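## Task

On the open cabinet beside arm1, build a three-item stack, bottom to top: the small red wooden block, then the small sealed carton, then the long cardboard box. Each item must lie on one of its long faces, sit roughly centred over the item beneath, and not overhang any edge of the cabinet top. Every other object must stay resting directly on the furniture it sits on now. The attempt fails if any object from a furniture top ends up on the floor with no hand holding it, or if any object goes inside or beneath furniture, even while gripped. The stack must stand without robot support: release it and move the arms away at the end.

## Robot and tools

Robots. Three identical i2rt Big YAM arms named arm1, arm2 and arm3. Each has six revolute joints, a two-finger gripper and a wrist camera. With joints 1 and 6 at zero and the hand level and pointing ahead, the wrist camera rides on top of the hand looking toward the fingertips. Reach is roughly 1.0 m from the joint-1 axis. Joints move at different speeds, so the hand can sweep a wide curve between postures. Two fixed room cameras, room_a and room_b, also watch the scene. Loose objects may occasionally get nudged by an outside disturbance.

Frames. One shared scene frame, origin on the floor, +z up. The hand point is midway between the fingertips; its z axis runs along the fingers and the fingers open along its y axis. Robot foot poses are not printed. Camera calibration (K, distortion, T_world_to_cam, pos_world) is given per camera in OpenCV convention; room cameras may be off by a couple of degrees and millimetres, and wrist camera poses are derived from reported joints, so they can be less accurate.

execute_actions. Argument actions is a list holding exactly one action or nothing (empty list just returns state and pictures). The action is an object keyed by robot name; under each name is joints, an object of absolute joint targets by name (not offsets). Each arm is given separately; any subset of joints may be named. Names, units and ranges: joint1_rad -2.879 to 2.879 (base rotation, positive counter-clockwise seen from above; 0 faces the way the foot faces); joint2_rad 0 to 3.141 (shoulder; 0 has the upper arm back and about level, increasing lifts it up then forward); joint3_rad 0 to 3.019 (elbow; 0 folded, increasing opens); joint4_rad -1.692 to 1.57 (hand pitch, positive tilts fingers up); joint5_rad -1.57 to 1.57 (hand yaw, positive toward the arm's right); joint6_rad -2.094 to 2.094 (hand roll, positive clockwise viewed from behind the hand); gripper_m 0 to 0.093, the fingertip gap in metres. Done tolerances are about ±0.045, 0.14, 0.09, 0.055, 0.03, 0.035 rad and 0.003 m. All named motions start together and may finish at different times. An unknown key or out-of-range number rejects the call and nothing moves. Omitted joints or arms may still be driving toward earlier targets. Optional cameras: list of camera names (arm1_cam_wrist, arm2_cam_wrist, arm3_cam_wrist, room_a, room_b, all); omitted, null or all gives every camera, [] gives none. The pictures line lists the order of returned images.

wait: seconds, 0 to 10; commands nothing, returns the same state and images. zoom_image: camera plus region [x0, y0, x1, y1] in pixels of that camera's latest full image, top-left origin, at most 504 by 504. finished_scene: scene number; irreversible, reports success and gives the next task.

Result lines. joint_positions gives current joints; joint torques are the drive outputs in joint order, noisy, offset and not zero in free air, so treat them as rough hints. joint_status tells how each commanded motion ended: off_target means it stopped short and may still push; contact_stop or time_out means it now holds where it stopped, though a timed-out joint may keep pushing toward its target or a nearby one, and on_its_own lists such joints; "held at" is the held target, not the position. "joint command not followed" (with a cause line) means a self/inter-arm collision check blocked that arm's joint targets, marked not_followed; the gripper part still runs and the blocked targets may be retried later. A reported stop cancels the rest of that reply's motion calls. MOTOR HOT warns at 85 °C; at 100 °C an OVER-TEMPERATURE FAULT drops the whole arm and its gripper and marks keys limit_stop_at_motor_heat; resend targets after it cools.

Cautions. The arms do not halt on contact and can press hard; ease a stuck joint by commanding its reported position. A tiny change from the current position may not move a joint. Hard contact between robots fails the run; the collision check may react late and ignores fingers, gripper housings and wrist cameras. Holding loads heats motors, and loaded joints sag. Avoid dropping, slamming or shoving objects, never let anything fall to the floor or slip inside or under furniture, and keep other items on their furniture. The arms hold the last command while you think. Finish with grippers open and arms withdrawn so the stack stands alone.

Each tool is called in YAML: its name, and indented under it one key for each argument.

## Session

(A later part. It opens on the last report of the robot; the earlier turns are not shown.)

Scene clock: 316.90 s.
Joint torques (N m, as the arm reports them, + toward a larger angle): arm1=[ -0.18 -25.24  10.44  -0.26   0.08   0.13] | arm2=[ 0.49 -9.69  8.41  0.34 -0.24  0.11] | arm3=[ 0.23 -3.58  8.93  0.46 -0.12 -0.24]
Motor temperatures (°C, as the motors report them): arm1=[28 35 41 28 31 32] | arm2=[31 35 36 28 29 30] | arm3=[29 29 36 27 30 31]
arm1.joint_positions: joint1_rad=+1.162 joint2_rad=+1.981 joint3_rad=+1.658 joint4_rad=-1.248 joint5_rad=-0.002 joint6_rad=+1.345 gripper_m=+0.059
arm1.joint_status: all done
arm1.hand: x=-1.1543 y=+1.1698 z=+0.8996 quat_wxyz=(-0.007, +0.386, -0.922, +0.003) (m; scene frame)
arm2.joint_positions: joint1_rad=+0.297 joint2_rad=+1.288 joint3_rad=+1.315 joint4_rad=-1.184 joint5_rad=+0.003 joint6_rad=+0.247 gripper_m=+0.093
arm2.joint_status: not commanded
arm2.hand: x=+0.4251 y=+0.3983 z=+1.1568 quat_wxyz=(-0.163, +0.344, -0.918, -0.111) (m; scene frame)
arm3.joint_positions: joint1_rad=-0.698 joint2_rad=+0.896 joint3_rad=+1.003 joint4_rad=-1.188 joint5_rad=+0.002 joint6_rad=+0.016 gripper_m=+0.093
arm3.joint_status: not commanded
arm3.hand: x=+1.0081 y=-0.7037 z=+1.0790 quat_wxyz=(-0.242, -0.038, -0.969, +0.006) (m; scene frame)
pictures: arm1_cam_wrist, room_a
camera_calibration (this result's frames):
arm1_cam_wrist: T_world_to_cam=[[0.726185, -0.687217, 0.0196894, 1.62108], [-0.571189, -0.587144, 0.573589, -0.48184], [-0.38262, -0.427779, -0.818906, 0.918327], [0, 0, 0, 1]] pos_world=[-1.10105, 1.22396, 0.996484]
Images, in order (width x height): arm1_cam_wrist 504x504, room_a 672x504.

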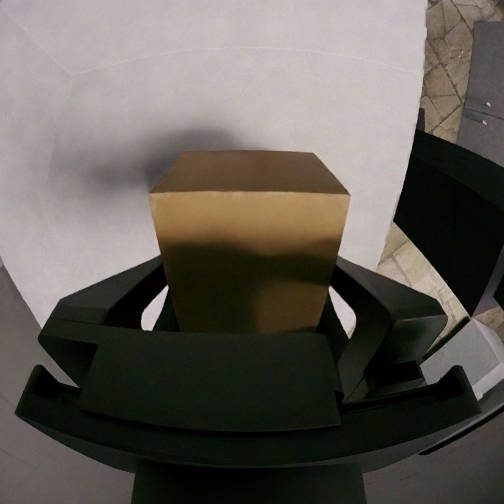

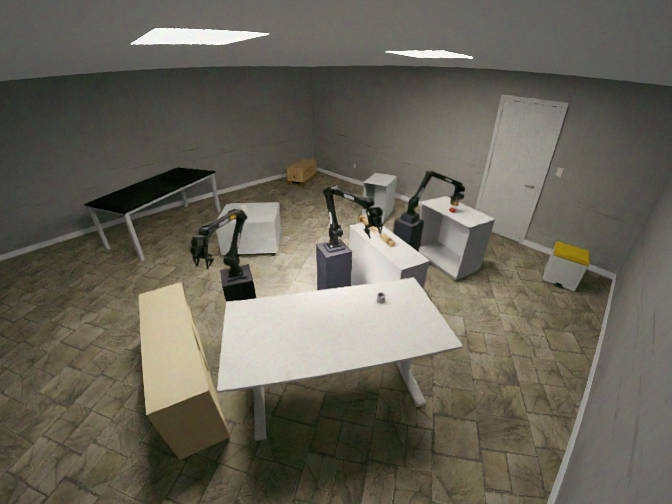

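execute_actions:
  actions: []

Scene clock: 327.47 s.
Joint torques (N m, as the arm reports them, + toward a larger angle): arm1=[ -0.46 -25.17  10.45  -0.26   0.08   0.13] | arm2=[ 0.7  -9.38  8.38  0.42 -0.24  0.05] | arm3=[-0.26 -3.79  8.95  0.48 -0.12 -0.18]
Motor temperatures (°C, as the motors report them): arm1=[28 36 41 28 31 32] | arm2=[30 35 36 28 29 30] | arm3=[29 29 36 27 30 31]
arm1.joint_positions: joint1_rad=+1.162 joint2_rad=+1.981 joint3_rad=+1.658 joint4_rad=-1.248 joint5_rad=-0.002 joint6_rad=+1.345 gripper_m=+0.059
arm1.joint_status: all done
arm1.hand: x=-1.1543 y=+1.1698 z=+0.8996 quat_wxyz=(-0.007, +0.386, -0.922, +0.003) (m; scene frame)
arm2.joint_positions: joint1_rad=+0.297 joint2_rad=+1.288 joint3_rad=+1.315 joint4_rad=-1.184 joint5_rad=+0.003 joint6_rad=+0.247 gripper_m=+0.093
arm2.joint_status: not commanded
arm2.hand: x=+0.4251 y=+0.3983 z=+1.1568 quat_wxyz=(-0.163, +0.344, -0.918, -0.111) (m; scene frame)
arm3.joint_positions: joint1_rad=-0.698 joint2_rad=+0.896 joint3_rad=+1.003 joint4_rad=-1.188 joint5_rad=+0.002 joint6_rad=+0.016 gripper_m=+0.093
arm3.joint_status: not commanded
arm3.hand: x=+1.0081 y=-0.7037 z=+1.0790 quat_wxyz=(-0.242, -0.038, -0.969, +0.006) (m; scene frame)
pictures: arm1_cam_wrist, arm2_cam_wrist, arm3_cam_wrist, room_a, room_b
camera_calibration (this result's frames):
arm1_cam_wrist: T_world_to_cam=[[0.726185, -0.687217, 0.0196894, 1.62108], [-0.571189, -0.587144, 0.573589, -0.48184], [-0.38262, -0.427779, -0.818906, 0.918327], [0, 0, 0, 1]] pos_world=[-1.10105, 1.22396, 0.996484]
arm2_cam_wrist: T_world_to_cam=[[0.674096, -0.732577, -0.0944756, 0.116805], [-0.702797, -0.675475, 0.223181, 0.318481], [-0.227313, -0.0840478, -0.970188, 1.37754], [0, 0, 0, 1]] pos_world=[0.458221, 0.416474, 1.27643]
arm3_cam_wrist: T_world_to_cam=[[-0.0706379, -0.997502, -0.000256747, -0.629793], [-0.988059, 0.0699338, 0.137291, 0.898365], [-0.13693, 0.00995162, -0.990531, 1.34006], [0, 0, 0, 1]] pos_world=[1.02664, -0.704381, 1.20387]
Images, in order (width x height): arm1_cam_wrist 504x504, arm2_cam_wrist 504x504, arm3_cam_wrist 504x504, room_a 672x504, room_b 672x504.

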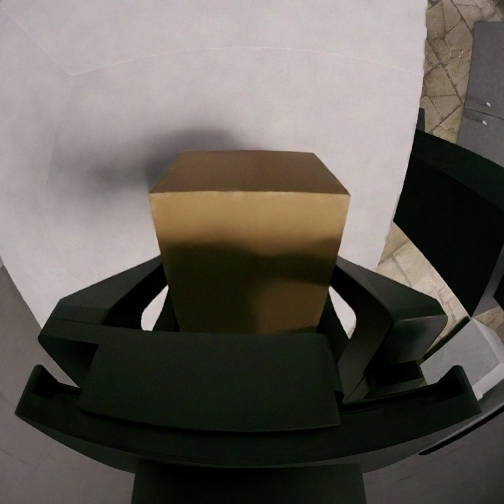

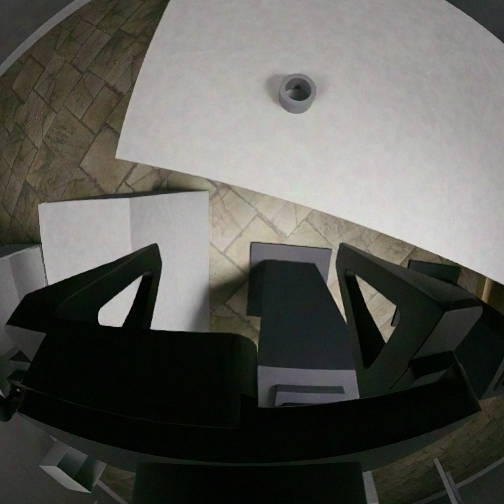

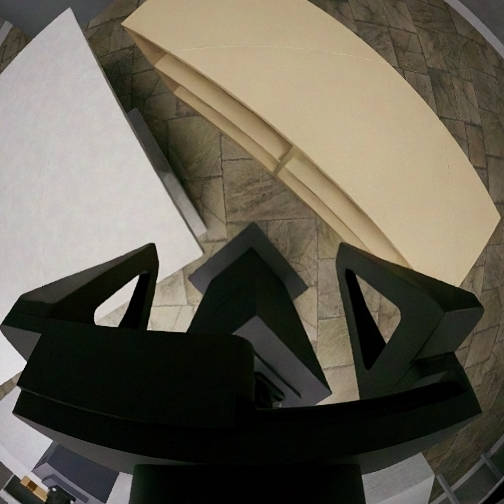

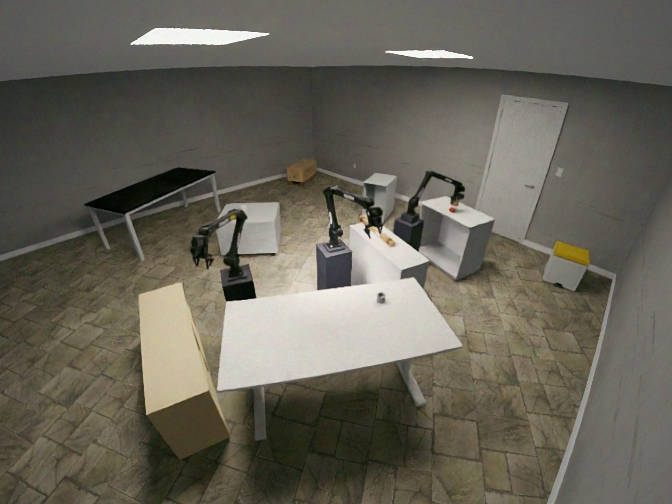

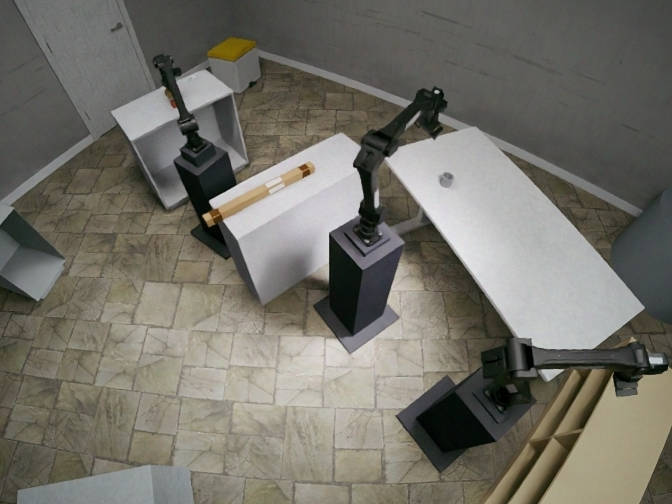

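execute_actions:
  actions:
    - {"arm1":{"joints":{"joint2_rad":2.012,"joint3_rad":1.612,"joint4_rad":-1.157}}}
  cameras: ["arm1_cam_wrist","room_a"]

Scene clock: 334.37 s.
Joint torques (N m, as the arm reports them, + toward a larger angle): arm1=[ -0.44 -22.62   9.07   0.33   0.08   0.12] | arm2=[ 0.41 -9.63  8.3   0.35 -0.24  0.1 ] | arm3=[ 0.18 -3.15  8.97  0.51 -0.1  -0.22]
Motor temperatures (°C, as the motors report them): arm1=[28 36 41 28 31 32] | arm2=[30 35 36 28 29 30] | arm3=[29 29 36 27 30 31]
arm1.joint_positions: joint1_rad=+1.162 joint2_rad=+2.016 joint3_rad=+1.603 joint4_rad=-1.164 joint5_rad=-0.002 joint6_rad=+1.346 gripper_m=+0.059
arm1.joint_status: all done
arm1.hand: x=-1.1520 y=+1.1677 z=+0.8597 quat_wxyz=(-0.007, +0.386, -0.923, +0.006) (m; scene frame)
arm2.joint_positions: joint1_rad=+0.297 joint2_rad=+1.288 joint3_rad=+1.315 joint4_rad=-1.184 joint5_rad=+0.003 joint6_rad=+0.247 gripper_m=+0.093
arm2.joint_status: not commanded
arm2.hand: x=+0.4251 y=+0.3983 z=+1.1568 quat_wxyz=(-0.163, +0.344, -0.918, -0.111) (m; scene frame)
arm3.joint_positions: joint1_rad=-0.698 joint2_rad=+0.896 joint3_rad=+1.003 joint4_rad=-1.188 joint5_rad=+0.002 joint6_rad=+0.016 gripper_m=+0.093
arm3.joint_status: not commanded
arm3.hand: x=+1.0081 y=-0.7037 z=+1.0790 quat_wxyz=(-0.242, -0.038, -0.969, +0.006) (m; scene frame)
pictures: arm1_cam_wrist, room_a
camera_calibration (this result's frames):
arm1_cam_wrist: T_world_to_cam=[[0.725264, -0.687995, 0.0255967, 1.61352], [-0.573793, -0.583494, 0.574714, -0.467084], [-0.380465, -0.431507, -0.817954, 0.891607], [0, 0, 0, 1]] pos_world=[-1.09901, 1.22229, 0.956433]
Images, in order (width x height): arm1_cam_wrist 504x504, room_a 672x504.

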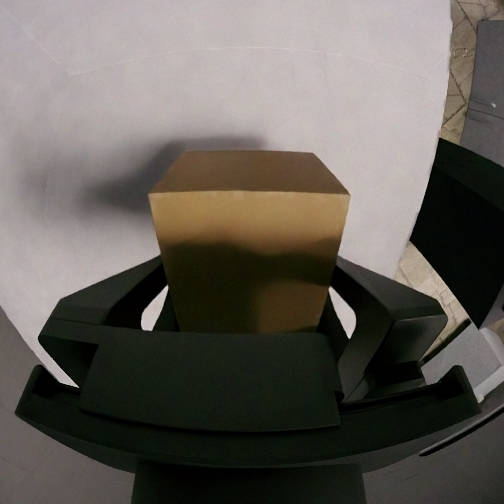

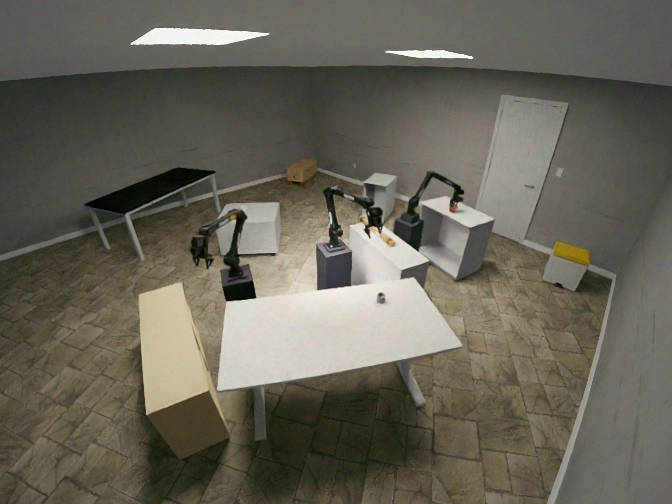

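zoom_image:
  camera: "room_a"
  region: [420, 170, 500, 230]

Region (420, 170, 500, 230) of room_a's 672x504 image, scaled by 6.300, with more detail than that image has; it fills the top 378 rows of this view, and the rest is white.

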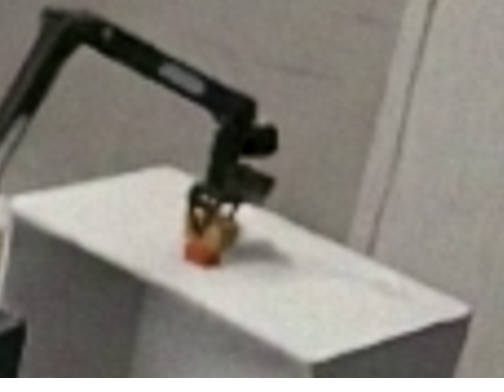

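execute_actions:
  actions:
    - {"arm1":{"joints":{"joint2_rad":2.03}}}
  cameras: ["arm1_cam_wrist"]

Scene clock: 337.77 s.
Joint torques (N m, as the arm reports them, + toward a larger angle): arm1=[ -0.39 -21.64   9.14   0.3    0.07   0.12] | arm2=[ 0.6  -9.51  8.31  0.38 -0.25  0.09] | arm3=[ 0.97 -3.74  9.06  0.53 -0.12 -0.25]
Motor temperatures (°C, as the motors report them): arm1=[28 36 41 28 31 32] | arm2=[30 35 36 28 29 30] | arm3=[29 29 36 27 30 31]
arm1.joint_positions: joint1_rad=+1.162 joint2_rad=+2.018 joint3_rad=+1.603 joint4_rad=-1.164 joint5_rad=-0.002 joint6_rad=+1.346 gripper_m=+0.059
arm1.joint_status: all done
arm1.hand: x=-1.1519 y=+1.1676 z=+0.8588 quat_wxyz=(-0.007, +0.386, -0.923, +0.006) (m; scene frame)
arm2.joint_positions: joint1_rad=+0.297 joint2_rad=+1.288 joint3_rad=+1.315 joint4_rad=-1.184 joint5_rad=+0.003 joint6_rad=+0.247 gripper_m=+0.093
arm2.joint_status: not commanded
arm2.hand: x=+0.4251 y=+0.3983 z=+1.1568 quat_wxyz=(-0.163, +0.344, -0.918, -0.111) (m; scene frame)
arm3.joint_positions: joint1_rad=-0.698 joint2_rad=+0.896 joint3_rad=+1.003 joint4_rad=-1.188 joint5_rad=+0.002 joint6_rad=+0.016 gripper_m=+0.093
arm3.joint_status: not commanded
arm3.hand: x=+1.0081 y=-0.7037 z=+1.0790 quat_wxyz=(-0.242, -0.038, -0.969, +0.006) (m; scene frame)
pictures: arm1_cam_wrist
camera_calibration (this result's frames):
arm1_cam_wrist: T_world_to_cam=[[0.725227, -0.687977, 0.0270765, 1.61207], [-0.574277, -0.582741, 0.574994, -0.468275], [-0.379804, -0.432551, -0.817709, 0.892648], [0, 0, 0, 1]] pos_world=[-1.09901, 1.2223, 0.955533]
Images, in order (width x height): arm1_cam_wrist 504x504.

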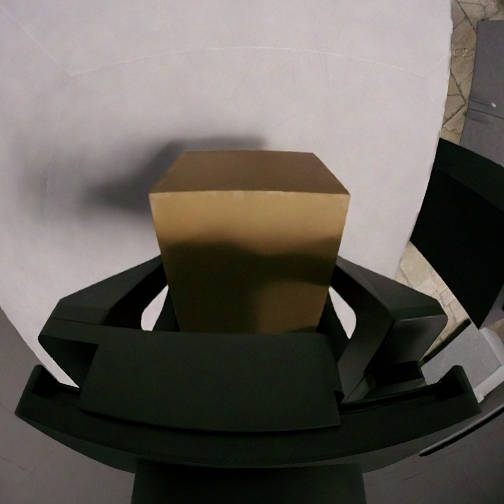

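execute_actions:
  actions:
    - {"arm1":{"joints":{"joint2_rad":2.045}}}
  cameras: []

Scene clock: 339.80 s.
Joint torques (N m, as the arm reports them, + toward a larger angle): arm1=[ -0.42 -20.34   9.2    0.3    0.08   0.12] | arm2=[ 0.57 -9.63  8.39  0.41 -0.2   0.09] | arm3=[ 0.12 -3.45  8.91  0.51 -0.11 -0.2 ]
Motor temperatures (°C, as the motors report them): arm1=[28 36 41 28 31 32] | arm2=[30 35 36 28 29 30] | arm3=[29 29 36 27 30 31]
arm1.joint_positions: joint1_rad=+1.162 joint2_rad=+2.018 joint3_rad=+1.603 joint4_rad=-1.164 joint5_rad=-0.002 joint6_rad=+1.346 gripper_m=+0.059
arm1.joint_status: all done
arm1.hand: x=-1.1518 y=+1.1675 z=+0.8584 quat_wxyz=(-0.007, +0.386, -0.923, +0.007) (m; scene frame)
arm2.joint_positions: joint1_rad=+0.297 joint2_rad=+1.288 joint3_rad=+1.315 joint4_rad=-1.184 joint5_rad=+0.003 joint6_rad=+0.247 gripper_m=+0.093
arm2.joint_status: not commanded
arm2.hand: x=+0.4251 y=+0.3983 z=+1.1568 quat_wxyz=(-0.163, +0.344, -0.918, -0.111) (m; scene frame)
arm3.joint_positions: joint1_rad=-0.698 joint2_rad=+0.896 joint3_rad=+1.003 joint4_rad=-1.188 joint5_rad=+0.002 joint6_rad=+0.016 gripper_m=+0.093
arm3.joint_status: not commanded
arm3.hand: x=+1.0081 y=-0.7037 z=+1.0790 quat_wxyz=(-0.242, -0.038, -0.969, +0.006) (m; scene frame)
pictures: none
No camera images: the call's "cameras" was empty. Leave "cameras" out to get every camera's image.

Contact. Release.

execute_actions:
  actions:
    - {"arm1":{"joints":{"joint2_rad":2.012,"gripper_m":0.093}}}
  cameras: ["arm1_cam_wrist"]

execute_actions:
  actions:
    - {"arm1":{"joints":{"joint2_rad":1.80}}}
  cameras: ["arm1_cam_wrist","room_a"]

Scene clock: 342.20 s.
Joint torques (N m, as the arm reports them, + toward a larger angle): arm1=[ -0.51 -22.86   9.1    0.3    0.08   0.12] | arm2=[ 1.02 -9.56  8.33  0.4  -0.22  0.09] | arm3=[ 0.02 -3.13  9.    0.4  -0.13 -0.22]
Motor temperatures (°C, as the motors report them): arm1=[28 36 41 28 31 32] | arm2=[30 35 36 28 29 30] | arm3=[29 29 36 27 30 31]
arm1.joint_positions: joint1_rad=+1.162 joint2_rad=+2.018 joint3_rad=+1.603 joint4_rad=-1.164 joint5_rad=-0.002 joint6_rad=+1.346 gripper_m=+0.093
arm1.joint_status: all done
arm1.hand: x=-1.1518 y=+1.1675 z=+0.8584 quat_wxyz=(-0.007, +0.385, -0.923, +0.007) (m; scene frame)
arm2.joint_positions: joint1_rad=+0.297 joint2_rad=+1.288 joint3_rad=+1.315 joint4_rad=-1.184 joint5_rad=+0.003 joint6_rad=+0.247 gripper_m=+0.093
arm2.joint_status: not commanded
arm2.hand: x=+0.4251 y=+0.3983 z=+1.1568 quat_wxyz=(-0.163, +0.344, -0.918, -0.111) (m; scene frame)
arm3.joint_positions: joint1_rad=-0.698 joint2_rad=+0.896 joint3_rad=+1.003 joint4_rad=-1.188 joint5_rad=+0.002 joint6_rad=+0.016 gripper_m=+0.093
arm3.joint_status: not commanded
arm3.hand: x=+1.0081 y=-0.7037 z=+1.0790 quat_wxyz=(-0.242, -0.038, -0.969, +0.006) (m; scene frame)
pictures: arm1_cam_wrist
camera_calibration (this result's frames):
arm1_cam_wrist: T_world_to_cam=[[0.724946, -0.688244, 0.0278134, 1.61137], [-0.574743, -0.58215, 0.575128, -0.469374], [-0.379637, -0.432922, -0.81759, 0.892808], [0, 0, 0, 1]] pos_world=[-1.09898, 1.22229, 0.955084]
Images, in order (width x height): arm1_cam_wrist 504x504.

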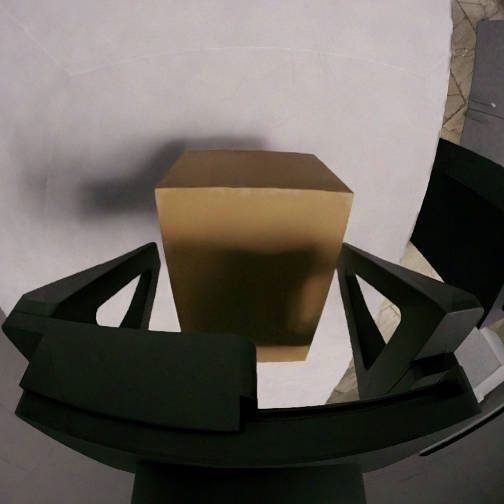

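Scene clock: 343.53 s.
Joint torques (N m, as the arm reports them, + toward a larger angle): arm1=[ -0.34 -20.62  10.91   0.67   0.07   0.1 ] | arm2=[ 0.53 -9.48  8.31  0.36 -0.22  0.09] | arm3=[-0.01 -3.22  8.96  0.56 -0.09 -0.22]
Motor temperatures (°C, as the motors report them): arm1=[28 36 41 28 31 32] | arm2=[30 35 36 28 29 30] | arm3=[29 29 36 27 30 31]
arm1.joint_positions: joint1_rad=+1.162 joint2_rad=+1.802 joint3_rad=+1.596 joint4_rad=-1.164 joint5_rad=-0.002 joint6_rad=+1.346 gripper_m=+0.093
arm1.joint_status: all done
arm1.hand: x=-1.1555 y=+1.1700 z=+0.9802 quat_wxyz=(+0.011, +0.384, -0.918, -0.096) (m; scene frame)
arm2.joint_positions: joint1_rad=+0.297 joint2_rad=+1.288 joint3_rad=+1.315 joint4_rad=-1.184 joint5_rad=+0.003 joint6_rad=+0.247 gripper_m=+0.093
arm2.joint_status: not commanded
arm2.hand: x=+0.4251 y=+0.3983 z=+1.1568 quat_wxyz=(-0.163, +0.344, -0.918, -0.111) (m; scene frame)
arm3.joint_positions: joint1_rad=-0.698 joint2_rad=+0.896 joint3_rad=+1.003 joint4_rad=-1.188 joint5_rad=+0.002 joint6_rad=+0.016 gripper_m=+0.093
arm3.joint_status: not commanded
arm3.hand: x=+1.0081 y=-0.7037 z=+1.0790 quat_wxyz=(-0.242, -0.038, -0.969, +0.006) (m; scene frame)
pictures: arm1_cam_wrist, room_a
camera_calibration (this result's frames):
arm1_cam_wrist: T_world_to_cam=[[0.718759, -0.67314, -0.173977, 1.78534], [-0.5109, -0.681085, 0.524503, -0.300968], [-0.471557, -0.288107, -0.833444, 0.732038], [0, 0, 0, 1]] pos_world=[-1.0918, 1.20771, 1.07858]
Images, in order (width x height): arm1_cam_wrist 504x504, room_a 672x504.

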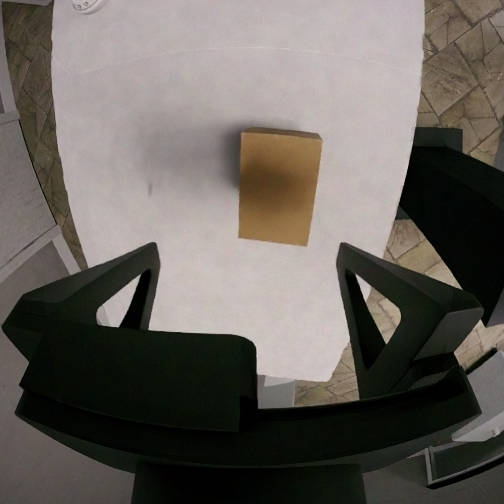

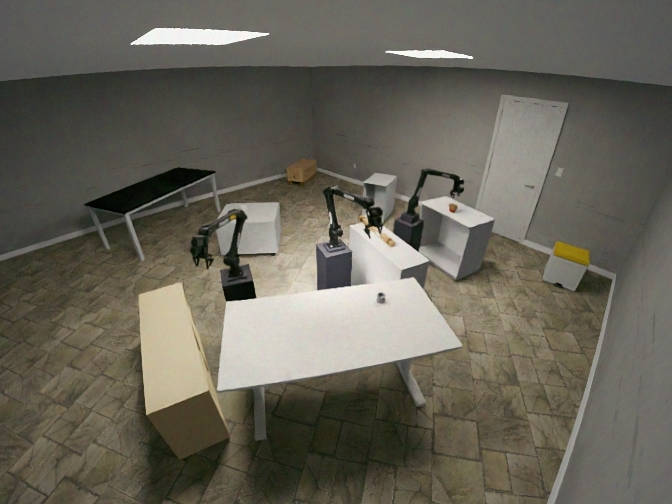

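execute_actions:
  actions:
    - {"arm1":{"joints":{"joint1_rad":-1.605,"joint2_rad":1.838,"joint3_rad":1.77,"joint4_rad":-1.485,"joint6_rad":0.205}}}
  cameras: ["arm1_cam_wrist","room_b"]

Scene clock: 363.93 s.
Joint torques (N m, as the arm reports them, + toward a larger angle): arm1=[  1.55 -21.74  12.49  -0.2   -0.12  -0.14] | arm2=[ 1.03 -9.48  8.37  0.41 -0.21  0.06] | arm3=[-0.29 -3.44  8.94  0.58 -0.11 -0.21]
Motor temperatures (°C, as the motors report them): arm1=[28 36 42 28 31 32] | arm2=[30 34 36 28 29 30] | arm3=[29 29 37 27 30 31]
arm1.joint_positions: joint1_rad=-1.615 joint2_rad=+1.848 joint3_rad=+1.734 joint4_rad=-1.478 joint5_rad=+0.001 joint6_rad=+0.219 gripper_m=+0.093
arm1.joint_status: all done
arm1.hand: x=-0.3819 y=+0.3281 z=+1.0146 quat_wxyz=(+0.003, -0.416, -0.909, -0.005) (m; scene frame)
arm2.joint_positions: joint1_rad=+0.297 joint2_rad=+1.288 joint3_rad=+1.315 joint4_rad=-1.184 joint5_rad=+0.003 joint6_rad=+0.247 gripper_m=+0.093
arm2.joint_status: not commanded
arm2.hand: x=+0.4251 y=+0.3983 z=+1.1568 quat_wxyz=(-0.163, +0.344, -0.918, -0.111) (m; scene frame)
arm3.joint_positions: joint1_rad=-0.698 joint2_rad=+0.896 joint3_rad=+1.003 joint4_rad=-1.188 joint5_rad=+0.002 joint6_rad=+0.016 gripper_m=+0.093
arm3.joint_status: not commanded
arm3.hand: x=+1.0081 y=-0.7037 z=+1.0790 quat_wxyz=(-0.242, -0.038, -0.969, +0.006) (m; scene frame)
pictures: arm1_cam_wrist, room_b
camera_calibration (this result's frames):
arm1_cam_wrist: T_world_to_cam=[[-0.742877, -0.669424, 0.00214864, -0.0695315], [-0.539663, 0.60077, 0.589779, -0.994932], [-0.396104, 0.436974, -0.807562, 0.647533], [0, 0, 0, 1]] pos_world=[-0.332091, 0.268224, 1.10986]
Images, in order (width x height): arm1_cam_wrist 504x504, room_b 672x504.

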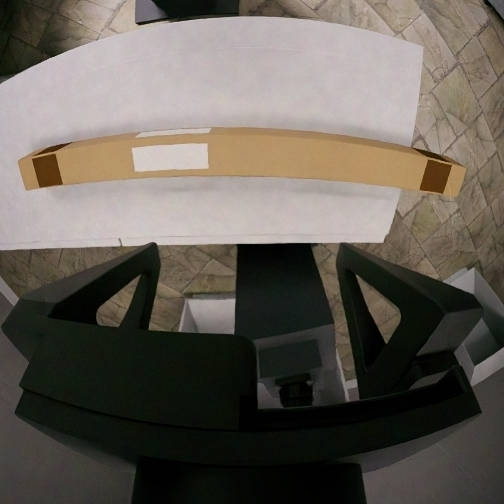

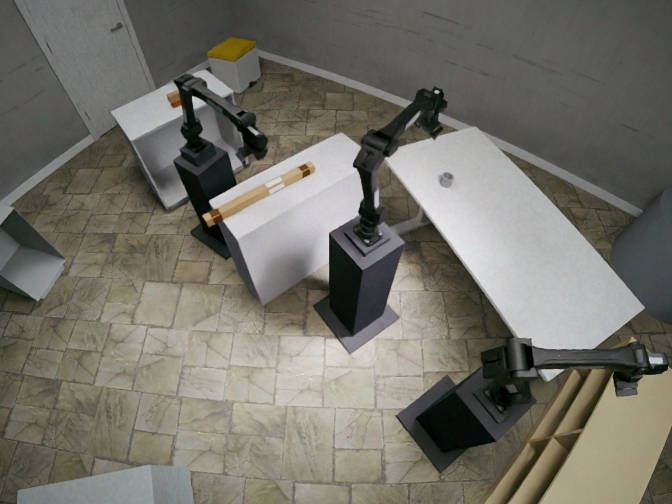

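zoom_image:
  camera: "arm1_cam_wrist"
  region: [0, 120, 100, 220]

zoom_image:
  camera: "arm1_cam_wrist"
  region: [400, 120, 500, 220]

zoom_image:
  camera: "arm1_cam_wrist"
  region: [120, 110, 320, 270]

Region (0, 120, 100, 220) of arm1_cam_wrist's 504x504 image, scaled by 5.040, with more detail than that image has.

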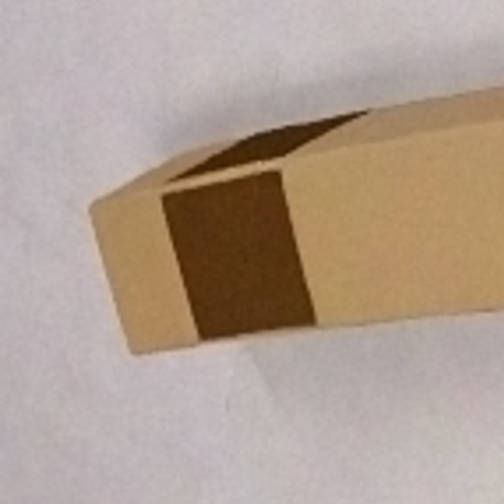

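Region (400, 120, 500, 220) of arm1_cam_wrist's 504x504 image, scaled by 5.040, with more detail than that image has.

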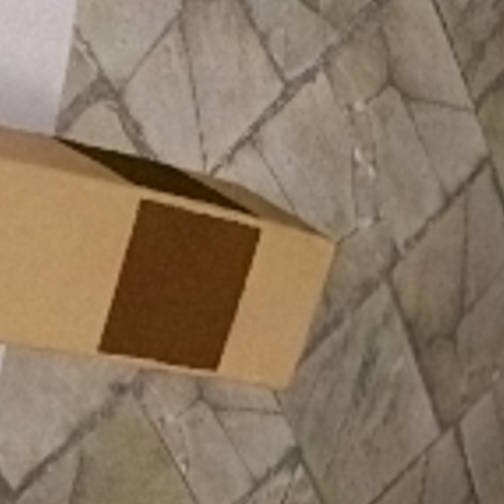

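Region (120, 110, 320, 270) of arm1_cam_wrist's 504x504 image, scaled by 2.520, with more detail than that image has; it fills the top 403 rows of this view, and the rest is white.

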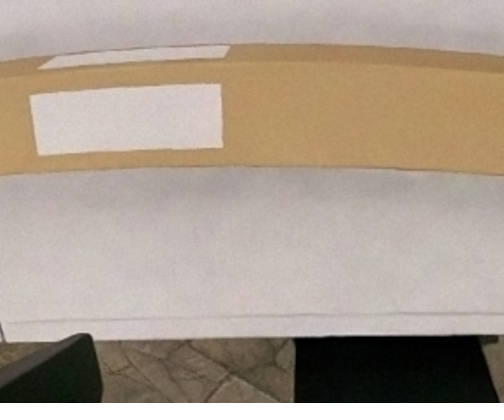

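execute_actions:
  actions:
    - {"arm1":{"joints":{"joint1_rad":-1.600,"joint2_rad":1.938,"joint3_rad":1.508,"joint4_rad":-1.108,"joint6_rad":1.812}}}
  cameras: ["arm1_cam_wrist"]

Scene clock: 392.23 s.
Joint torques (N m, as the arm reports them, + toward a larger angle): arm1=[  1.66 -22.44  10.14   0.37  -0.06   0.14] | arm2=[ 0.66 -9.28  8.36  0.47 -0.24  0.06] | arm3=[-0.02 -3.46  8.99  0.47 -0.11 -0.23]
Motor temperatures (°C, as the motors report them): arm1=[28 36 43 28 31 32] | arm2=[30 34 36 28 29 30] | arm3=[29 28 37 27 30 31]
arm1.joint_positions: joint1_rad=-1.611 joint2_rad=+1.952 joint3_rad=+1.488 joint4_rad=-1.117 joint5_rad=+0.001 joint6_rad=+1.798 gripper_m=+0.093
arm1.joint_status: all done
arm1.hand: x=-0.3787 y=+0.3301 z=+0.8677 quat_wxyz=(+0.001, -0.938, -0.347, -0.005) (m; scene frame)
arm2.joint_positions: joint1_rad=+0.297 joint2_rad=+1.288 joint3_rad=+1.315 joint4_rad=-1.184 joint5_rad=+0.003 joint6_rad=+0.247 gripper_m=+0.093
arm2.joint_status: not commanded
arm2.hand: x=+0.4251 y=+0.3983 z=+1.1568 quat_wxyz=(-0.163, +0.344, -0.918, -0.111) (m; scene frame)
arm3.joint_positions: joint1_rad=-0.698 joint2_rad=+0.896 joint3_rad=+1.003 joint4_rad=-1.188 joint5_rad=+0.002 joint6_rad=+0.016 gripper_m=+0.093
arm3.joint_status: not commanded
arm3.hand: x=+1.0081 y=-0.7037 z=+1.0790 quat_wxyz=(-0.242, -0.038, -0.969, +0.006) (m; scene frame)
pictures: arm1_cam_wrist
camera_calibration (this result's frames):
arm1_cam_wrist: T_world_to_cam=[[-0.66559, 0.746268, 0.00863058, -0.509156], [0.606335, 0.533971, 0.589265, -0.451282], [0.435141, 0.397442, -0.807894, 0.857453], [0, 0, 0, 1]] pos_world=[-0.438373, 0.280151, 0.96305]
Images, in order (width x height): arm1_cam_wrist 504x504.

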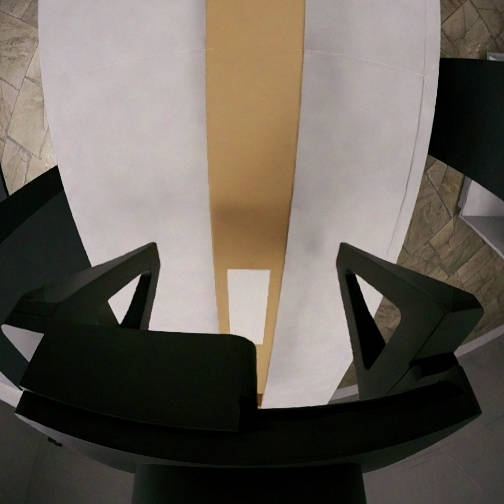

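execute_actions:
  actions:
    - {"arm1":{"joints":{"joint1_rad":-1.595,"joint2_rad":2.035,"joint3_rad":1.43,"joint4_rad":-0.93}}}
  cameras: ["arm1_cam_wrist"]

Scene clock: 410.03 s.
Joint torques (N m, as the arm reports them, + toward a larger angle): arm1=[  1.37 -23.28   8.58   0.42  -0.06   0.12] | arm2=[ 0.88 -9.45  8.53  0.38 -0.23  0.09] | arm3=[ 0.48 -3.43  8.94  0.49 -0.12 -0.22]
Motor temperatures (°C, as the motors report them): arm1=[28 37 42 28 31 32] | arm2=[30 34 36 28 29 30] | arm3=[29 28 37 27 30 31]
arm1.joint_positions: joint1_rad=-1.606 joint2_rad=+2.053 joint3_rad=+1.419 joint4_rad=-0.939 joint5_rad=+0.001 joint6_rad=+1.799 gripper_m=+0.093
arm1.joint_status: all done
arm1.hand: x=-0.3757 y=+0.3326 z=+0.7899 quat_wxyz=(-0.002, -0.937, -0.349, -0.007) (m; scene frame)
arm2.joint_positions: joint1_rad=+0.297 joint2_rad=+1.288 joint3_rad=+1.315 joint4_rad=-1.184 joint5_rad=+0.003 joint6_rad=+0.247 gripper_m=+0.093
arm2.joint_status: not commanded
arm2.hand: x=+0.4251 y=+0.3983 z=+1.1568 quat_wxyz=(-0.163, +0.344, -0.918, -0.111) (m; scene frame)
arm3.joint_positions: joint1_rad=-0.698 joint2_rad=+0.896 joint3_rad=+1.003 joint4_rad=-1.188 joint5_rad=+0.002 joint6_rad=+0.016 gripper_m=+0.093
arm3.joint_status: not commanded
arm3.hand: x=+1.0081 y=-0.7037 z=+1.0790 quat_wxyz=(-0.242, -0.038, -0.969, +0.006) (m; scene frame)
pictures: arm1_cam_wrist
camera_calibration (this result's frames):
arm1_cam_wrist: T_world_to_cam=[[-0.668969, 0.743289, 0.0011041, -0.502733], [0.600292, 0.539393, 0.590513, -0.413681], [0.438326, 0.395698, -0.807028, 0.79338], [0, 0, 0, 1]] pos_world=[-0.435743, 0.282874, 0.885119]
Images, in order (width x height): arm1_cam_wrist 504x504.

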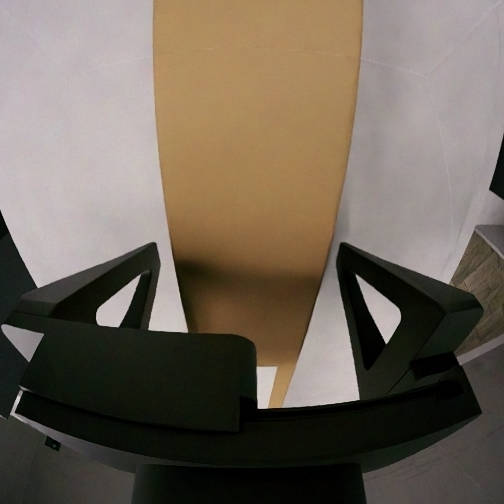

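execute_actions:
  actions:
    - {"arm1":{"joints":{"gripper_m":0.030}}}
  cameras: ["arm1_cam_wrist"]

Scene clock: 413.37 s.
Joint torques (N m, as the arm reports them, + toward a larger angle): arm1=[  1.58 -23.1    8.53   0.37  -0.06   0.11] | arm2=[  0.58 -10.45   8.39   0.46  -0.26   0.09] | arm3=[ 0.39 -3.41  9.05  0.49 -0.14 -0.23]
Motor temperatures (°C, as the motors report them): arm1=[28 37 42 28 31 32] | arm2=[30 34 36 28 29 30] | arm3=[29 28 37 27 30 31]
arm1.joint_positions: joint1_rad=-1.606 joint2_rad=+2.053 joint3_rad=+1.419 joint4_rad=-0.939 joint5_rad=+0.001 joint6_rad=+1.799 gripper_m=+0.049
arm1.joint_status: gripper_m off_target (ended at +0.049, target +0.030)
arm1.hand: x=-0.3757 y=+0.3326 z=+0.7899 quat_wxyz=(-0.002, -0.937, -0.348, -0.007) (m; scene frame)
arm2.joint_positions: joint1_rad=+0.297 joint2_rad=+1.288 joint3_rad=+1.315 joint4_rad=-1.184 joint5_rad=+0.003 joint6_rad=+0.247 gripper_m=+0.093
arm2.joint_status: not commanded
arm2.hand: x=+0.4251 y=+0.3983 z=+1.1568 quat_wxyz=(-0.163, +0.344, -0.918, -0.111) (m; scene frame)
arm3.joint_positions: joint1_rad=-0.698 joint2_rad=+0.896 joint3_rad=+1.003 joint4_rad=-1.188 joint5_rad=+0.002 joint6_rad=+0.016 gripper_m=+0.093
arm3.joint_status: not commanded
arm3.hand: x=+1.0081 y=-0.7037 z=+1.0790 quat_wxyz=(-0.242, -0.038, -0.969, +0.006) (m; scene frame)
pictures: arm1_cam_wrist
camera_calibration (this result's frames):
arm1_cam_wrist: T_world_to_cam=[[-0.668402, 0.743799, 0.00111244, -0.502696], [0.600704, 0.538928, 0.590518, -0.413376], [0.438627, 0.395372, -0.807024, 0.793599], [0, 0, 0, 1]] pos_world=[-0.43578, 0.282919, 0.885118]
Images, in order (width x height): arm1_cam_wrist 504x504.

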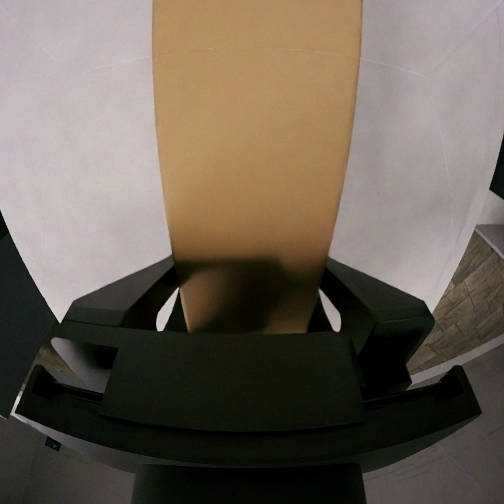

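execute_actions:
  actions:
    - {"arm1":{"joints":{"joint1_rad":1.154,"joint2_rad":1.93,"joint3_rad":1.758,"joint4_rad":-1.368,"joint6_rad":1.332}}}
  cameras: ["arm1_cam_wrist","room_a","room_b"]

Scene clock: 432.80 s.
Joint torques (N m, as the arm reports them, + toward a larger angle): arm1=[ -0.32 -24.44  10.1   -0.26   0.08  -0.11] | arm2=[ 0.62 -9.58  8.43  0.3  -0.23  0.06] | arm3=[ 0.19 -3.63  9.15  0.61 -0.12 -0.21]
Motor temperatures (°C, as the motors report them): arm1=[28 37 41 28 31 32] | arm2=[30 34 36 28 29 30] | arm3=[29 28 37 27 30 31]
arm1.joint_positions: joint1_rad=+1.162 joint2_rad=+1.952 joint3_rad=+1.746 joint4_rad=-1.361 joint5_rad=-0.002 joint6_rad=+1.343 gripper_m=+0.049
arm1.joint_status: all done
arm1.hand: x=-1.1565 y=+1.1728 z=+0.9486 quat_wxyz=(-0.006, +0.387, -0.922, +0.001) (m; scene frame)
arm2.joint_positions: joint1_rad=+0.297 joint2_rad=+1.288 joint3_rad=+1.315 joint4_rad=-1.184 joint5_rad=+0.003 joint6_rad=+0.247 gripper_m=+0.093
arm2.joint_status: not commanded
arm2.hand: x=+0.4251 y=+0.3983 z=+1.1568 quat_wxyz=(-0.163, +0.344, -0.918, -0.111) (m; scene frame)
arm3.joint_positions: joint1_rad=-0.698 joint2_rad=+0.896 joint3_rad=+1.003 joint4_rad=-1.188 joint5_rad=+0.002 joint6_rad=+0.016 gripper_m=+0.093
arm3.joint_status: not commanded
arm3.hand: x=+1.0081 y=-0.7037 z=+1.0790 quat_wxyz=(-0.242, -0.038, -0.969, +0.006) (m; scene frame)
pictures: arm1_cam_wrist, room_a, room_b
camera_calibration (this result's frames):
arm1_cam_wrist: T_world_to_cam=[[0.727307, -0.686126, 0.0160054, 1.62729], [-0.569086, -0.58988, 0.572872, -0.503099], [-0.383621, -0.425763, -0.819488, 0.955896], [0, 0, 0, 1]] pos_world=[-1.10314, 1.22674, 1.04551]
Images, in order (width x height): arm1_cam_wrist 504x504, room_a 672x504, room_b 672x504.

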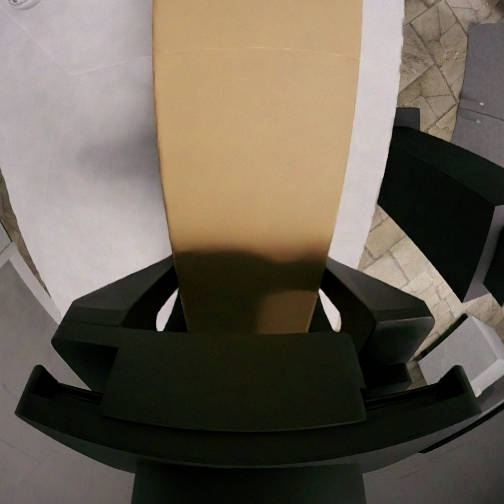

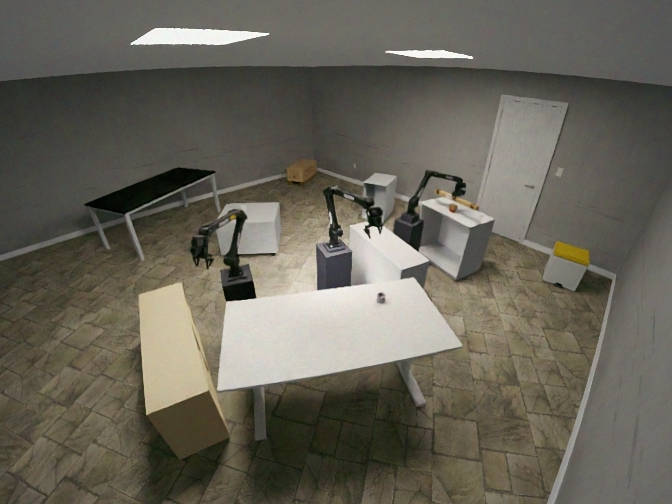

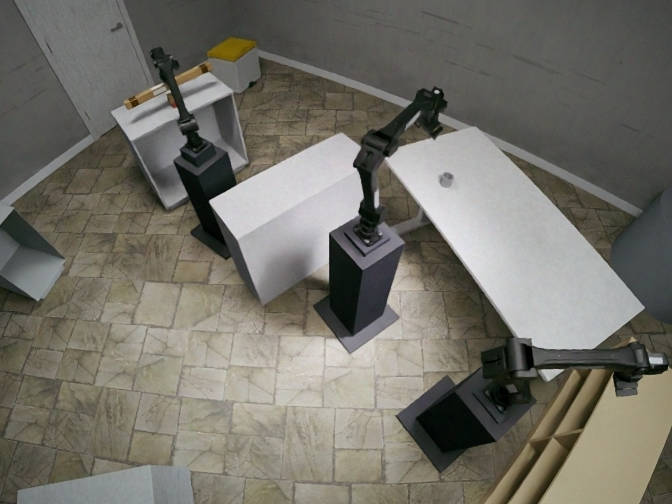

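execute_actions:
  actions:
    - {"arm1":{"joints":{"joint1_rad":1.146,"joint2_rad":1.956,"joint3_rad":1.672,"joint4_rad":-1.264,"joint5_rad":-0.028}}}
  cameras: ["arm1_cam_wrist","room_a"]

Scene clock: 450.87 s.
Joint torques (N m, as the arm reports them, + toward a larger angle): arm1=[ -0.74 -23.12   9.68   0.37  -0.1   -0.11] | arm2=[ 1.43 -9.58  8.38  0.33 -0.23  0.06] | arm3=[ 0.3  -3.21  8.78  0.53 -0.1  -0.23]
Motor temperatures (°C, as the motors report them): arm1=[28 37 41 28 31 32] | arm2=[30 34 36 28 29 30] | arm3=[29 28 37 27 30 31]
arm1.joint_positions: joint1_rad=+1.158 joint2_rad=+1.962 joint3_rad=+1.662 joint4_rad=-1.272 joint5_rad=-0.026 joint6_rad=+1.343 gripper_m=+0.049
arm1.joint_status: all done
arm1.hand: x=-1.1533 y=+1.1659 z=+0.9116 quat_wxyz=(+0.005, +0.385, -0.923, +0.006) (m; scene frame)
arm2.joint_positions: joint1_rad=+0.297 joint2_rad=+1.288 joint3_rad=+1.315 joint4_rad=-1.184 joint5_rad=+0.003 joint6_rad=+0.247 gripper_m=+0.093
arm2.joint_status: not commanded
arm2.hand: x=+0.4251 y=+0.3983 z=+1.1568 quat_wxyz=(-0.163, +0.344, -0.918, -0.111) (m; scene frame)
arm3.joint_positions: joint1_rad=-0.698 joint2_rad=+0.896 joint3_rad=+1.003 joint4_rad=-1.188 joint5_rad=+0.002 joint6_rad=+0.016 gripper_m=+0.093
arm3.joint_status: not commanded
arm3.hand: x=+1.0081 y=-0.7037 z=+1.0790 quat_wxyz=(-0.242, -0.038, -0.969, +0.006) (m; scene frame)
pictures: arm1_cam_wrist, room_a
camera_calibration (this result's frames):
arm1_cam_wrist: T_world_to_cam=[[0.724517, -0.689068, 0.0161553, 1.62094], [-0.562122, -0.577152, 0.592381, -0.508714], [-0.398866, -0.438271, -0.805496, 0.908137], [0, 0, 0, 1]] pos_world=[-1.09814, 1.22135, 1.00667]
Images, in order (width x height): arm1_cam_wrist 504x504, room_a 672x504.

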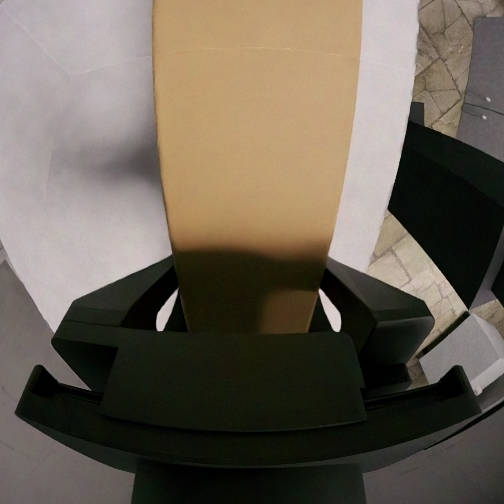

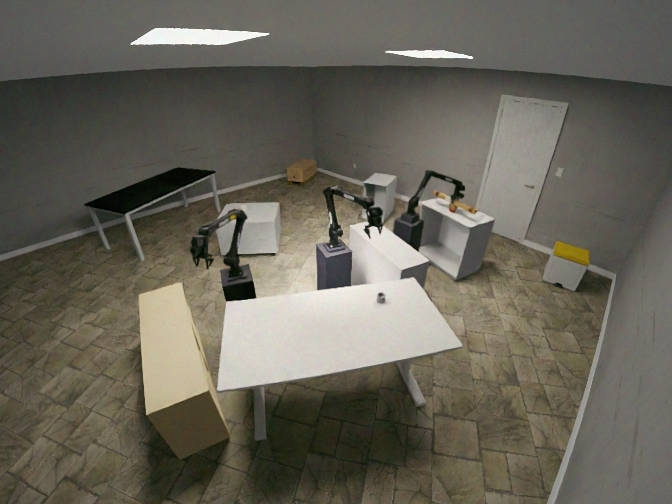

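zoom_image:
  camera: "room_a"
  region: [420, 170, 500, 230]

Region (420, 170, 500, 230) of room_a's 672x504 image, scaled by 6.300, with more detail than that image has; it fills the top 378 rows of this view, and the rest is white.

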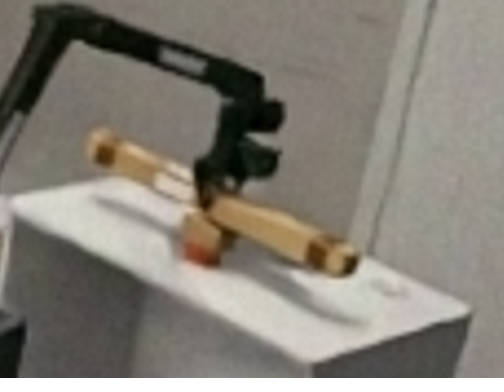

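execute_actions:
  actions:
    - {"arm1":{"joints":{"joint2_rad":1.970,"joint3_rad":1.656,"joint4_rad":-1.240}}}
  cameras: ["arm1_cam_wrist","room_a"]

Scene clock: 457.03 s.
Joint torques (N m, as the arm reports them, + toward a larger angle): arm1=[ -0.87 -21.92   9.22   0.41  -0.1   -0.11] | arm2=[ 0.78 -9.58  8.3   0.47 -0.22  0.06] | arm3=[-0.15 -3.17  8.91  0.41 -0.14 -0.23]
Motor temperatures (°C, as the motors report them): arm1=[28 37 41 28 31 32] | arm2=[30 34 36 28 29 30] | arm3=[29 28 37 27 30 31]
arm1.joint_positions: joint1_rad=+1.158 joint2_rad=+1.965 joint3_rad=+1.651 joint4_rad=-1.248 joint5_rad=-0.026 joint6_rad=+1.343 gripper_m=+0.049
arm1.joint_status: all done
arm1.hand: x=-1.1542 y=+1.1676 z=+0.9064 quat_wxyz=(+0.006, +0.385, -0.923, +0.000) (m; scene frame)
arm2.joint_positions: joint1_rad=+0.297 joint2_rad=+1.288 joint3_rad=+1.315 joint4_rad=-1.184 joint5_rad=+0.003 joint6_rad=+0.247 gripper_m=+0.093
arm2.joint_status: not commanded
arm2.hand: x=+0.4251 y=+0.3983 z=+1.1568 quat_wxyz=(-0.163, +0.344, -0.918, -0.111) (m; scene frame)
arm3.joint_positions: joint1_rad=-0.698 joint2_rad=+0.896 joint3_rad=+1.003 joint4_rad=-1.188 joint5_rad=+0.002 joint6_rad=+0.016 gripper_m=+0.093
arm3.joint_status: not commanded
arm3.hand: x=+1.0081 y=-0.7037 z=+1.0790 quat_wxyz=(-0.242, -0.038, -0.969, +0.006) (m; scene frame)
pictures: arm1_cam_wrist, room_a
camera_calibration (this result's frames):
arm1_cam_wrist: T_world_to_cam=[[0.72469, -0.689054, 0.00543331, 1.63278], [-0.558542, -0.582775, 0.590258, -0.492588], [-0.403553, -0.430789, -0.807197, 0.891687], [0, 0, 0, 1]] pos_world=[-1.09855, 1.22213, 1.00165]
Images, in order (width x height): arm1_cam_wrist 504x504, room_a 672x504.

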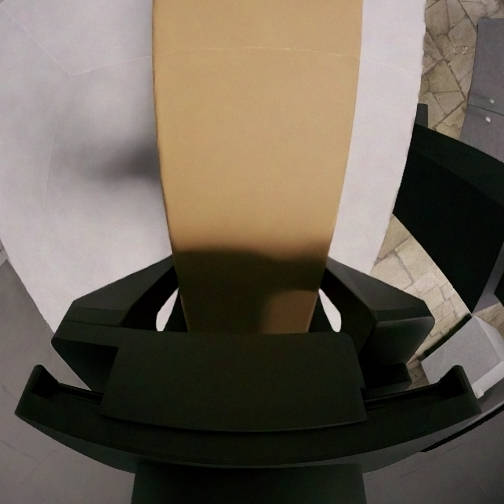

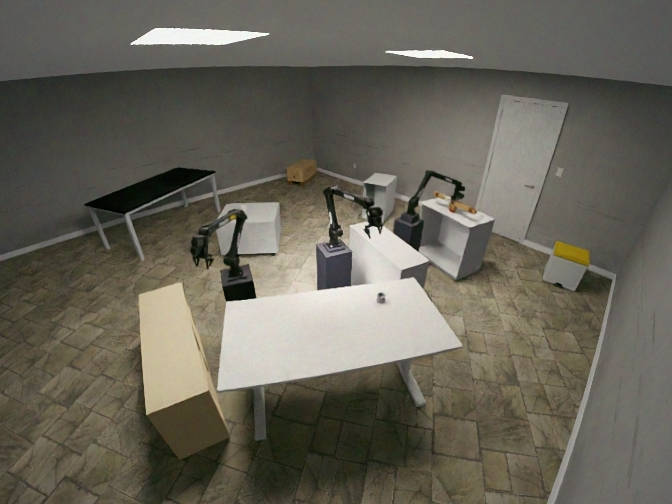

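execute_actions:
  actions:
    - {"arm1":{"joints":{"joint2_rad":1.986}}}
  cameras: ["room_a"]

Scene clock: 459.20 s.
Joint torques (N m, as the arm reports them, + toward a larger angle): arm1=[ -0.88 -21.01   9.15   0.33  -0.08  -0.12] | arm2=[ 0.87 -9.55  8.36  0.32 -0.23  0.09] | arm3=[ 0.17 -3.62  9.01  0.55 -0.11 -0.22]
Motor temperatures (°C, as the motors report them): arm1=[28 37 41 28 31 32] | arm2=[30 34 36 28 29 30] | arm3=[29 28 37 27 30 31]
arm1.joint_positions: joint1_rad=+1.158 joint2_rad=+1.970 joint3_rad=+1.651 joint4_rad=-1.246 joint5_rad=-0.026 joint6_rad=+1.343 gripper_m=+0.049
arm1.joint_status: all done
arm1.hand: x=-1.1544 y=+1.1678 z=+0.9031 quat_wxyz=(+0.006, +0.385, -0.923, +0.002) (m; scene frame)
arm2.joint_positions: joint1_rad=+0.297 joint2_rad=+1.288 joint3_rad=+1.315 joint4_rad=-1.184 joint5_rad=+0.003 joint6_rad=+0.247 gripper_m=+0.093
arm2.joint_status: not commanded
arm2.hand: x=+0.4251 y=+0.3983 z=+1.1568 quat_wxyz=(-0.163, +0.344, -0.918, -0.111) (m; scene frame)
arm3.joint_positions: joint1_rad=-0.698 joint2_rad=+0.896 joint3_rad=+1.003 joint4_rad=-1.188 joint5_rad=+0.002 joint6_rad=+0.016 gripper_m=+0.093
arm3.joint_status: not commanded
arm3.hand: x=+1.0081 y=-0.7037 z=+1.0790 quat_wxyz=(-0.242, -0.038, -0.969, +0.006) (m; scene frame)
pictures: room_a
Images, in order (width x height): room_a 672x504.

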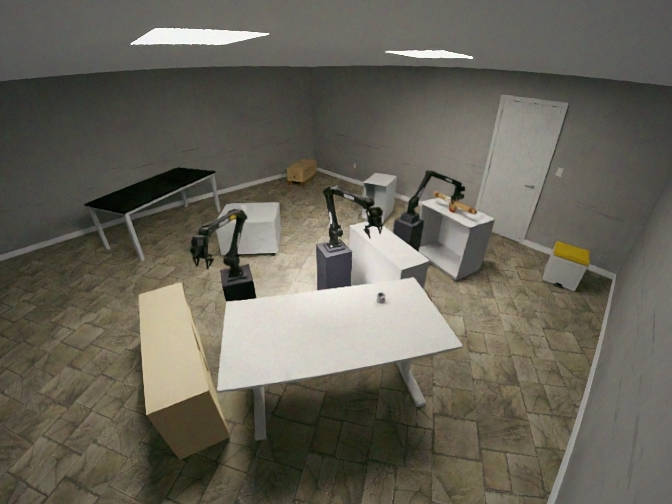

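execute_actions:
  actions:
    - {"arm1":{"joints":{"joint2_rad":1.998}}}
  cameras: ["room_a"]

Scene clock: 461.70 s.
Joint torques (N m, as the arm reports them, + toward a larger angle): arm1=[ -0.9  -20.04   9.2    0.31  -0.08  -0.11] | arm2=[ 0.72 -9.39  8.48  0.32 -0.22  0.08] | arm3=[ 0.27 -3.11  8.96  0.48 -0.14 -0.23]
Motor temperatures (°C, as the motors report them): arm1=[28 37 41 28 31 32] | arm2=[30 34 36 28 29 30] | arm3=[29 28 37 27 30 31]
arm1.joint_positions: joint1_rad=+1.158 joint2_rad=+1.970 joint3_rad=+1.651 joint4_rad=-1.246 joint5_rad=-0.026 joint6_rad=+1.343 gripper_m=+0.049
arm1.joint_status: all done
arm1.hand: x=-1.1544 y=+1.1678 z=+0.9031 quat_wxyz=(+0.006, +0.385, -0.923, +0.002) (m; scene frame)
arm2.joint_positions: joint1_rad=+0.297 joint2_rad=+1.288 joint3_rad=+1.315 joint4_rad=-1.184 joint5_rad=+0.003 joint6_rad=+0.247 gripper_m=+0.093
arm2.joint_status: not commanded
arm2.hand: x=+0.4251 y=+0.3983 z=+1.1568 quat_wxyz=(-0.163, +0.344, -0.918, -0.111) (m; scene frame)
arm3.joint_positions: joint1_rad=-0.698 joint2_rad=+0.896 joint3_rad=+1.003 joint4_rad=-1.188 joint5_rad=+0.002 joint6_rad=+0.016 gripper_m=+0.093
arm3.joint_status: not commanded
arm3.hand: x=+1.0081 y=-0.7037 z=+1.0790 quat_wxyz=(-0.242, -0.038, -0.969, +0.006) (m; scene frame)
pictures: room_a
Images, in order (width x height): room_a 672x504.

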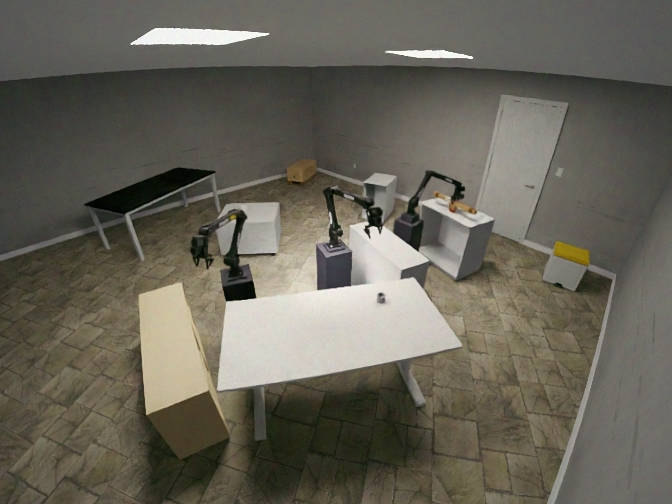

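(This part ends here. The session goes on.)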